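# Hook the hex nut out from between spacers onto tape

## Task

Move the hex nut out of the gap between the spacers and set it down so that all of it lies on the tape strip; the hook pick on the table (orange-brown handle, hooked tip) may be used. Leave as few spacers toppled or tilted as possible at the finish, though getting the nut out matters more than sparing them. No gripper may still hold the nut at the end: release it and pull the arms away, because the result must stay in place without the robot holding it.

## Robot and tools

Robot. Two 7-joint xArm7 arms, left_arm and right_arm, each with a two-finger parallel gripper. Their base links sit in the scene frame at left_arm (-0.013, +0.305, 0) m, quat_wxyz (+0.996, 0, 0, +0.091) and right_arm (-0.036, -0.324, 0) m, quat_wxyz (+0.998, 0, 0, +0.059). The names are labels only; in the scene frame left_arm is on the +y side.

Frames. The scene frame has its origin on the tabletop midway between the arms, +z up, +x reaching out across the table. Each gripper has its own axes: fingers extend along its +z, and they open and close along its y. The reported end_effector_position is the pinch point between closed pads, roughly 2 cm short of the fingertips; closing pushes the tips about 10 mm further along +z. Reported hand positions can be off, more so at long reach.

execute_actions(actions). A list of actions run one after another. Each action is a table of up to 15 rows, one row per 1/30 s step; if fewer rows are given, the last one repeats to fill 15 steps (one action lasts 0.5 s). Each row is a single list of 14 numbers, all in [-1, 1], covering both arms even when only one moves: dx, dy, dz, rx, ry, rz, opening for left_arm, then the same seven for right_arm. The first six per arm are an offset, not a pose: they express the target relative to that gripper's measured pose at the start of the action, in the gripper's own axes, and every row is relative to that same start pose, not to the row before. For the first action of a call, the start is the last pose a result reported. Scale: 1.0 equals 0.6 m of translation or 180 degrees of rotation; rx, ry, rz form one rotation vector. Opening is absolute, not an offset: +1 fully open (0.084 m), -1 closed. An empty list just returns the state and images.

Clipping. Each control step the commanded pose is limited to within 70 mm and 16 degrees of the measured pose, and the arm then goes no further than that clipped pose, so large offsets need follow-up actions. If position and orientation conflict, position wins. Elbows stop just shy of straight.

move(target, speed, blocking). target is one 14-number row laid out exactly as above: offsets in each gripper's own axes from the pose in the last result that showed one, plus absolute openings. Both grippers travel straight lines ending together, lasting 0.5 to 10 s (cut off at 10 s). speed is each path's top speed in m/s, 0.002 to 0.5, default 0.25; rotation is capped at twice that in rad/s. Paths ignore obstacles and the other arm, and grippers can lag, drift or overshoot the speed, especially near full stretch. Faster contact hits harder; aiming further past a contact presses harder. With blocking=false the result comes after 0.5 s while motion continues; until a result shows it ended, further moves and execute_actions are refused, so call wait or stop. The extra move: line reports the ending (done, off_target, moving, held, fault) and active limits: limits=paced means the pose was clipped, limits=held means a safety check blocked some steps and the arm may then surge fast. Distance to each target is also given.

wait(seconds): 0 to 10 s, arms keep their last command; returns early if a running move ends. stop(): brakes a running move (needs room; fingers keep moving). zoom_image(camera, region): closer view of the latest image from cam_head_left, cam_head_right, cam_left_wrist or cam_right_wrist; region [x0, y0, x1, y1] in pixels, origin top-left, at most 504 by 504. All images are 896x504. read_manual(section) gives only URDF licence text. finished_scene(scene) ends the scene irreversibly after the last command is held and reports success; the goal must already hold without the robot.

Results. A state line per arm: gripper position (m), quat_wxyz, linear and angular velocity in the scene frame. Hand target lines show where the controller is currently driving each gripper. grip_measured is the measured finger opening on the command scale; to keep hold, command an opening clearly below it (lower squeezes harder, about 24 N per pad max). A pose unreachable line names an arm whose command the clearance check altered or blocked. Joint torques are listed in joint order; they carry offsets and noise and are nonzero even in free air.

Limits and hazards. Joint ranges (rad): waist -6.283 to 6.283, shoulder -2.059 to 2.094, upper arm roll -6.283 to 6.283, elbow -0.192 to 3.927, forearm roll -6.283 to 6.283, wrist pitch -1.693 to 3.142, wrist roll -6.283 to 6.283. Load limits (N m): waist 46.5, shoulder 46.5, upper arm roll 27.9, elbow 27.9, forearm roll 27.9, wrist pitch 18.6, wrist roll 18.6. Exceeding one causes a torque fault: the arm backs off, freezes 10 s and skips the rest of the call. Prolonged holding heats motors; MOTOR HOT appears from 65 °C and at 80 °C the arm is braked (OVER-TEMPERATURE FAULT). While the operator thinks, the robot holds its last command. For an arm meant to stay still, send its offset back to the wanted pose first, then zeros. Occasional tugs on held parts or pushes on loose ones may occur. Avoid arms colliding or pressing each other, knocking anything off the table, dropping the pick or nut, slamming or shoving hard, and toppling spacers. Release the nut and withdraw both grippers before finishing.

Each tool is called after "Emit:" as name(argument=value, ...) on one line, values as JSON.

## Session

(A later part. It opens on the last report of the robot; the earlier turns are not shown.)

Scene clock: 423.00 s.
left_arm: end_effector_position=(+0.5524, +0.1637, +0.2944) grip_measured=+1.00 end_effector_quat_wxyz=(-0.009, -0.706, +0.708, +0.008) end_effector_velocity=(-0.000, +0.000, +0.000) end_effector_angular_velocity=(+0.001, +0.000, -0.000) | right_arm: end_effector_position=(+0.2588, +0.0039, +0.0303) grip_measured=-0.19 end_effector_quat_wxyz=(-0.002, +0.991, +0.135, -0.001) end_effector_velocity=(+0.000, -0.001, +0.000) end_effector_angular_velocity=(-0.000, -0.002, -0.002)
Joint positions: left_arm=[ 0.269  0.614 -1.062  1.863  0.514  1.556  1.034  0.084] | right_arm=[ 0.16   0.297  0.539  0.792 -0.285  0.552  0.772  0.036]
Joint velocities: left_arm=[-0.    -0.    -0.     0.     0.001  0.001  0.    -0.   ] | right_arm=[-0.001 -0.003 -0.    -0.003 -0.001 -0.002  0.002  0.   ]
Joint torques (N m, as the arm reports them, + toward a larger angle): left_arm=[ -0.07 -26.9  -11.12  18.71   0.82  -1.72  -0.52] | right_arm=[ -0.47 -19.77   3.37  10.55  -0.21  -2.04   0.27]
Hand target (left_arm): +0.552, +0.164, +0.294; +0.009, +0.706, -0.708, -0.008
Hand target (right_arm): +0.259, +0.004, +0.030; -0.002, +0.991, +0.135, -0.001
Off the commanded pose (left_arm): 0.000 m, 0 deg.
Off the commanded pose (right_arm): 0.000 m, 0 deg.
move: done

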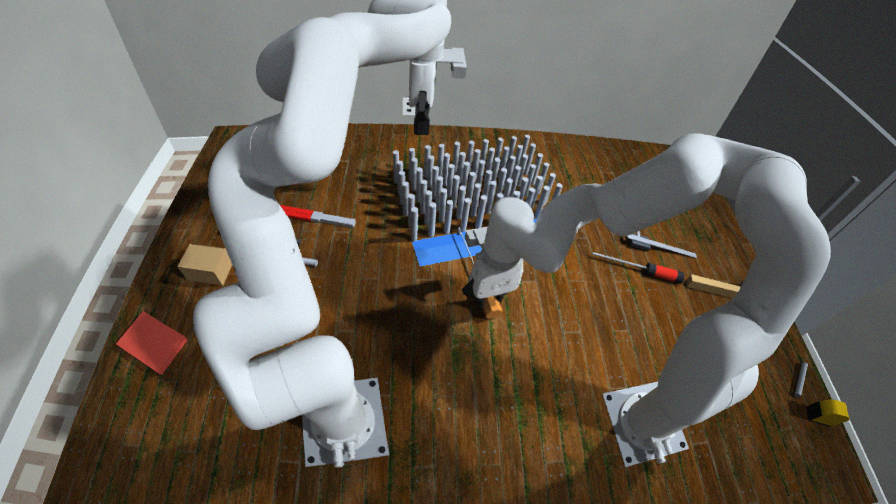

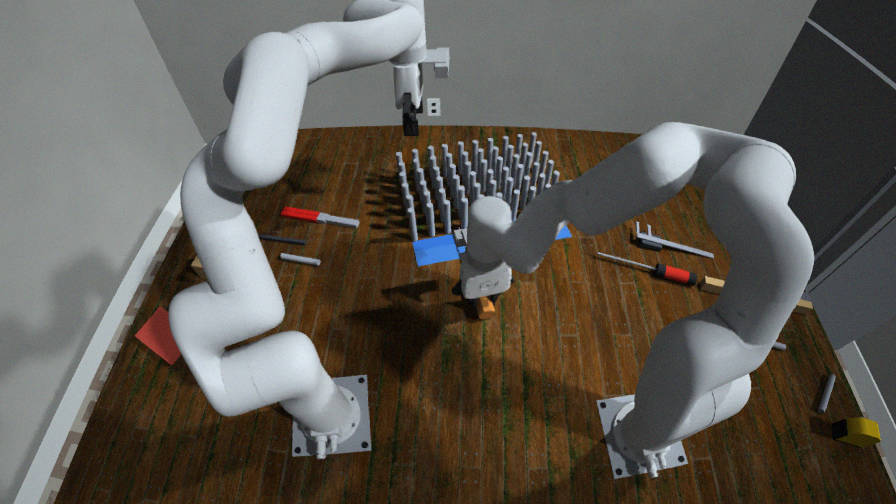

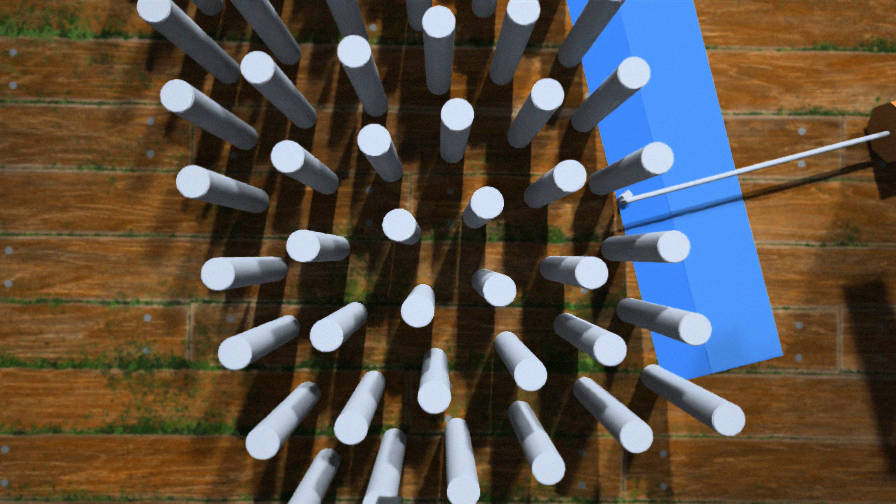

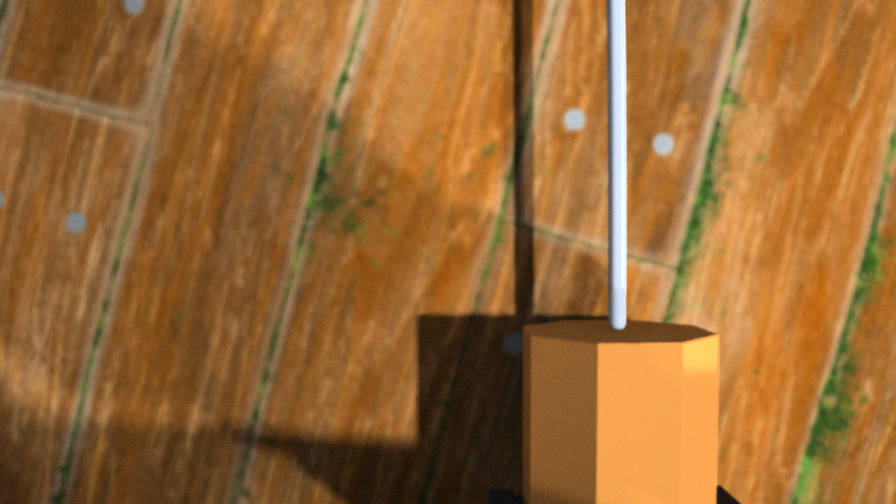

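Emit:
move(target=[0,0,0,0,0,0,1,0.01,0,0,0,0,0,-0.6], speed=0.03)

Emit:
move(target=[0,0,0,0,0,0,1,0,0.008,0,0,0,0,-0.6], speed=0.02)

Emit:
move(target=[0,0,0,0,0,0,1,-0.022,-0.005,0,0,0,0,-0.6], speed=0.02)

Emit:
zoom_image(camera="cam_left_wrist", region=[580,165,700,240])

Scene clock: 439.60 s.
left_arm: end_effector_position=(+0.5524, +0.1637, +0.2944) grip_measured=+1.00 end_effector_quat_wxyz=(-0.009, -0.706, +0.708, +0.008) end_effector_velocity=(+0.000, -0.000, +0.001) end_effector_angular_velocity=(-0.000, -0.002, -0.001) | right_arm: end_effector_position=(+0.2645, +0.0055, +0.0303) grip_measured=-0.19 end_effector_quat_wxyz=(-0.002, +0.991, +0.135, -0.001) end_effector_velocity=(-0.000, +0.001, -0.000) end_effector_angular_velocity=(-0.001, +0.001, +0.002)
Joint positions: left_arm=[ 0.269  0.614 -1.062  1.863  0.514  1.556  1.034  0.084] | right_arm=[ 0.16   0.311  0.533  0.811 -0.291  0.56   0.769  0.036]
Joint velocities: left_arm=[ 0.     0.    -0.001  0.001  0.001 -0.001  0.    -0.   ] | right_arm=[ 0.001  0.003  0.001  0.003 -0.001  0.002 -0.    -0.   ]
Joint torques (N m, as the arm reports them, + toward a larger angle): left_arm=[ -0.72 -26.31 -11.09  18.42   0.87  -1.48  -0.35] | right_arm=[ -0.54 -20.52   3.43  10.85   0.3   -1.82   0.45]
Hand target (left_arm): +0.552, +0.164, +0.294; +0.009, +0.706, -0.708, -0.008
Hand target (right_arm): +0.265, +0.006, +0.030; -0.002, +0.991, +0.135, -0.001
Off the commanded pose (left_arm): 0.000 m, 0 deg.
Off the commanded pose (right_arm): 0.000 m, 0 deg.
move: done

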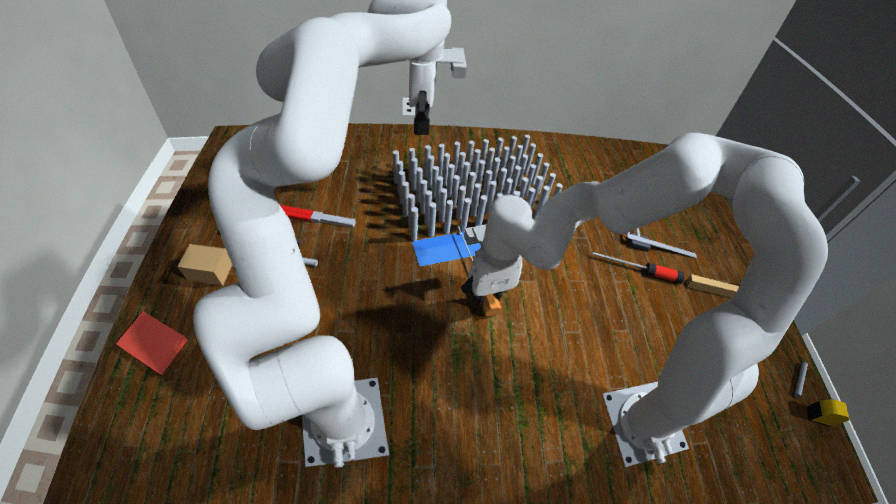

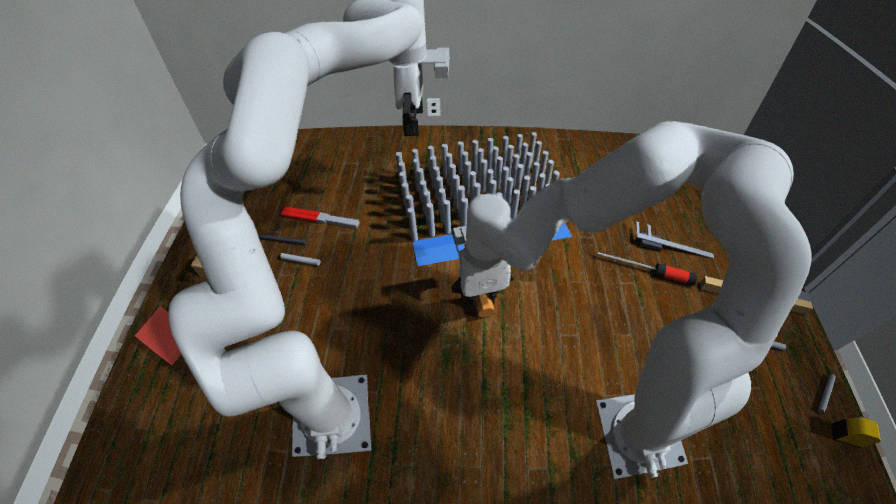

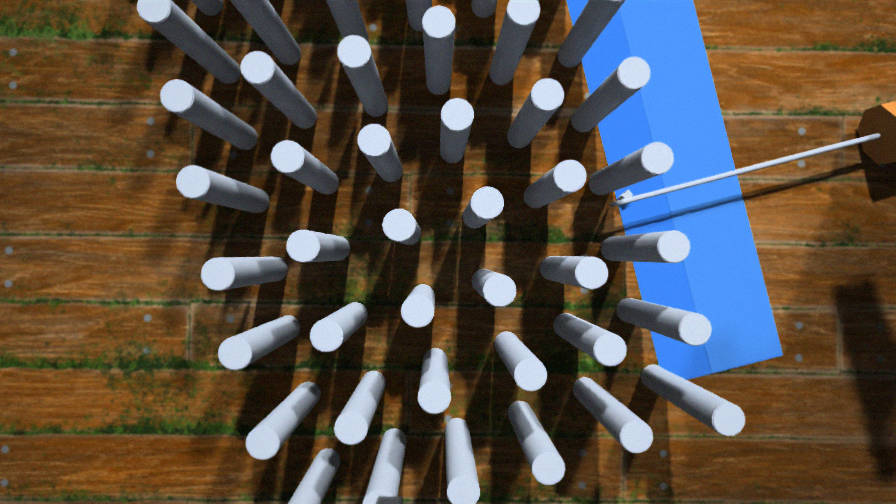

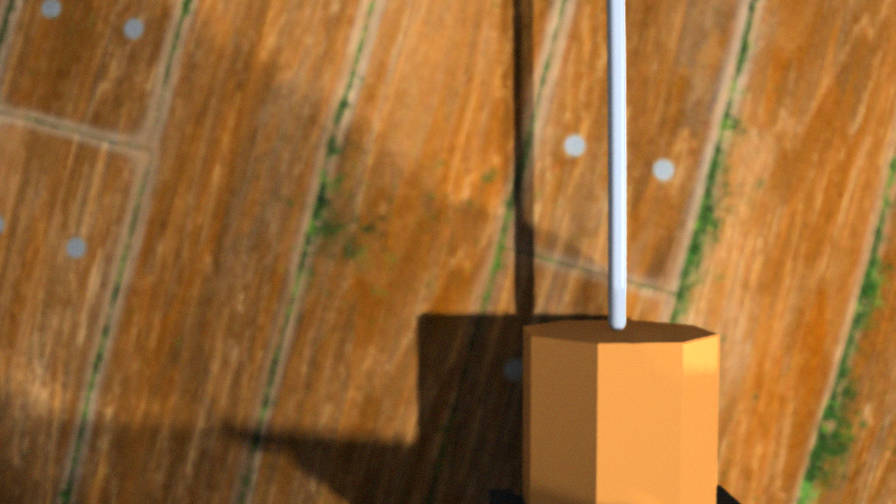

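Scene clock: 440.30 s.
left_arm: end_effector_position=(+0.5524, +0.1637, +0.2944) grip_measured=+1.00 end_effector_quat_wxyz=(-0.009, -0.706, +0.708, +0.008) end_effector_velocity=(-0.000, -0.000, +0.001) end_effector_angular_velocity=(+0.001, -0.001, -0.001) | right_arm: end_effector_position=(+0.2658, +0.0009, +0.0303) grip_measured=-0.19 end_effector_quat_wxyz=(-0.002, +0.991, +0.135, -0.001) end_effector_velocity=(-0.000, -0.000, -0.000) end_effector_angular_velocity=(+0.000, +0.001, +0.002)
Joint positions: left_arm=[ 0.269  0.614 -1.062  1.863  0.514  1.556  1.034  0.084] | right_arm=[ 0.15   0.304  0.533  0.802 -0.286  0.556  0.757  0.036]
Joint velocities: left_arm=[-0.    -0.001 -0.001  0.     0.     0.001  0.    -0.   ] | right_arm=[-0.001 -0.001  0.    -0.002  0.001 -0.002 -0.003  0.   ]
Joint torques (N m, as the arm reports them, + toward a larger angle): left_arm=[ -0.45 -26.04 -10.98  18.65   0.96  -1.16  -0.4 ] | right_arm=[  0.   -19.8    3.2   10.95  -0.34  -1.83   0.36]
Hand target (left_arm): +0.552, +0.164, +0.294; +0.009, +0.706, -0.708, -0.008
Hand target (right_arm): +0.266, +0.001, +0.030; -0.002, +0.991, +0.135, -0.001
Off the commanded pose (left_arm): 0.000 m, 0 deg.
Off the commanded pose (right_arm): 0.000 m, 0 deg.
move: done

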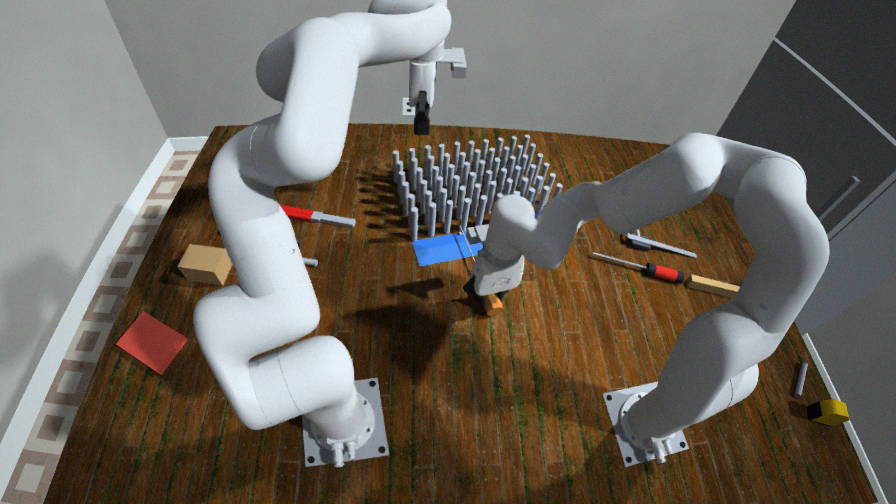

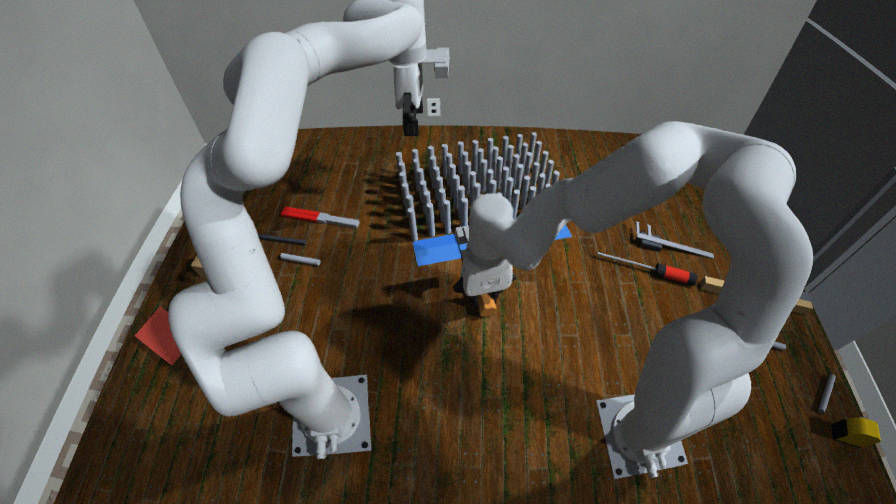

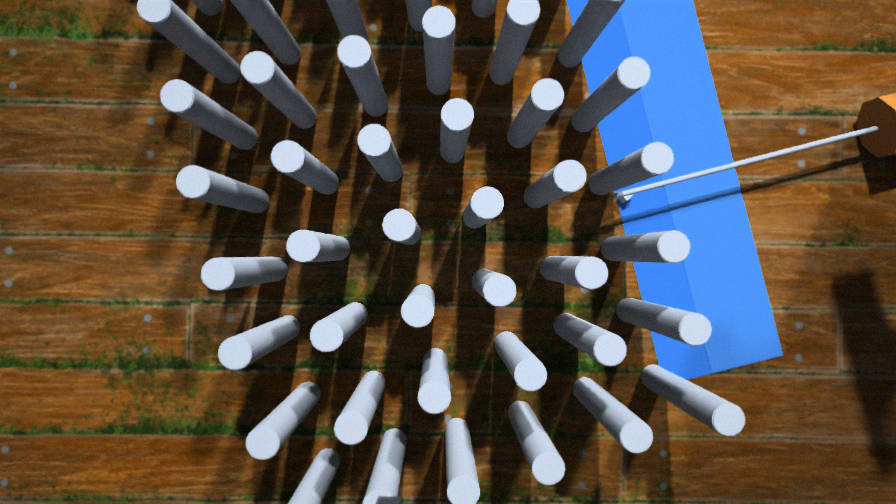

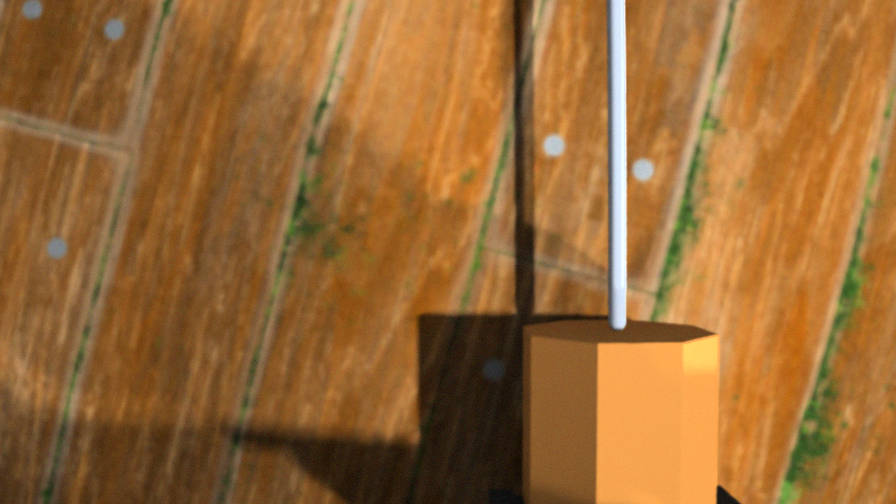

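Scene clock: 441.23 s.
left_arm: end_effector_position=(+0.5524, +0.1637, +0.2944) grip_measured=+1.00 end_effector_quat_wxyz=(-0.009, -0.706, +0.708, +0.008) end_effector_velocity=(-0.000, +0.000, -0.000) end_effector_angular_velocity=(+0.000, +0.001, +0.001) | right_arm: end_effector_position=(+0.2524, +0.0002, +0.0303) grip_measured=-0.19 end_effector_quat_wxyz=(-0.002, +0.991, +0.135, -0.001) end_effector_velocity=(-0.001, -0.000, -0.000) end_effector_angular_velocity=(+0.000, +0.000, -0.002)
Joint positions: left_arm=[ 0.269  0.614 -1.062  1.863  0.514  1.556  1.034  0.084] | right_arm=[ 0.156  0.279  0.547  0.765 -0.275  0.542  0.771  0.036]
Joint velocities: left_arm=[ 0.    -0.     0.001  0.    -0.001  0.001 -0.    -0.   ] | right_arm=[-0.    -0.002  0.001 -0.003  0.002 -0.002  0.001 -0.   ]
Joint torques (N m, as the arm reports them, + toward a larger angle): left_arm=[ -0.34 -26.21 -10.56  18.75   0.68  -1.35  -0.28] | right_arm=[ -0.63 -19.2    3.06  10.61  -0.2   -1.97   0.39]
Hand target (left_arm): +0.552, +0.164, +0.294; +0.009, +0.706, -0.708, -0.008
Hand target (right_arm): +0.252, +0.000, +0.030; -0.002, +0.991, +0.135, -0.001
Off the commanded pose (left_arm): 0.000 m, 0 deg.
Off the commanded pose (right_arm): 0.000 m, 0 deg.
move: done

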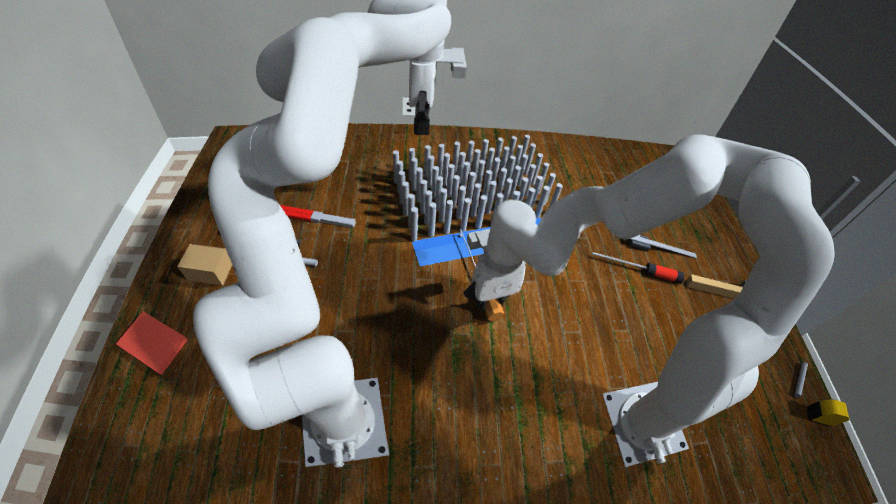

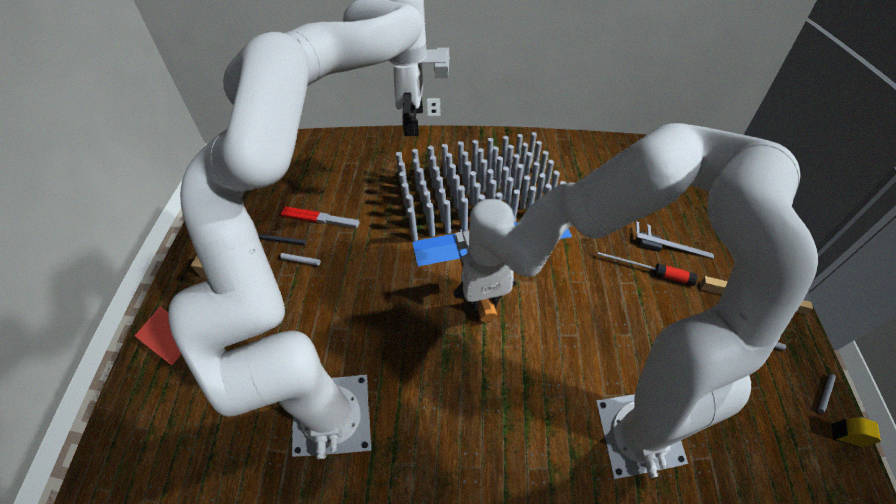

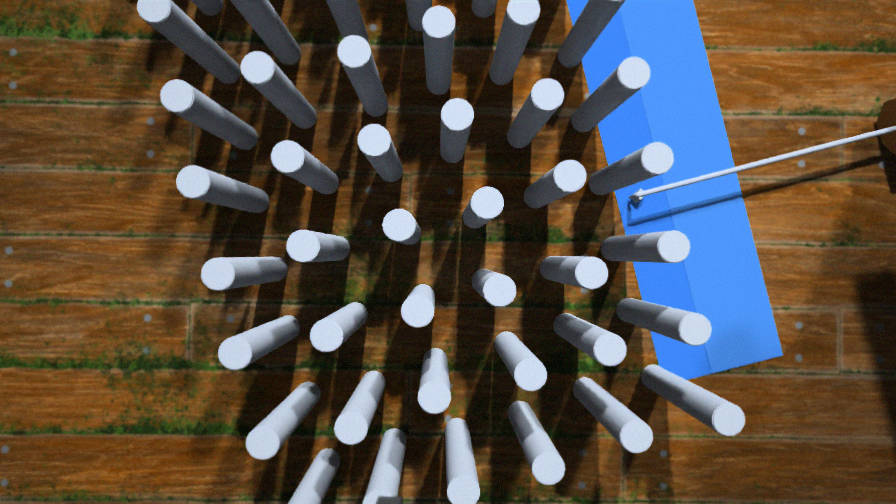

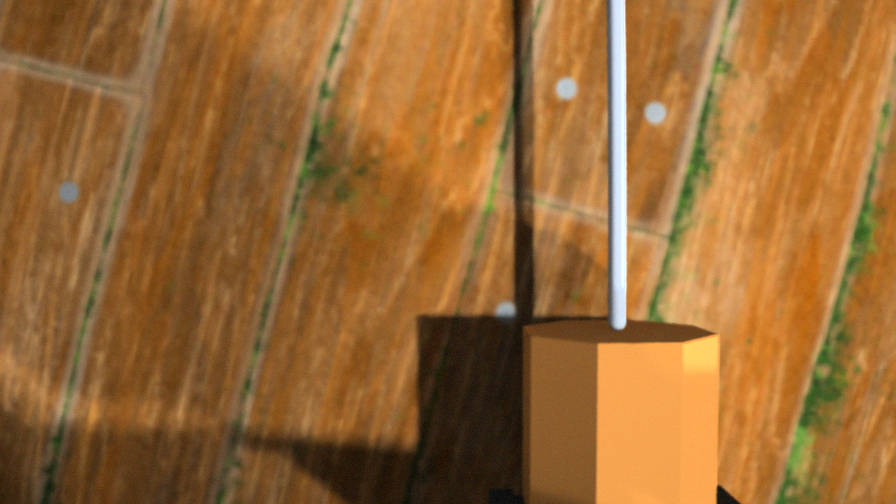

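Region (580, 165, 700, 240) of cam_left_wrist's 896x504 image, scaled by 4.200, with more detail than that image has; it fills the top 315 rows of this view, and the rest is white.

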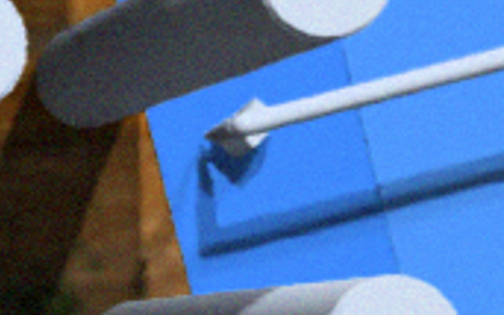

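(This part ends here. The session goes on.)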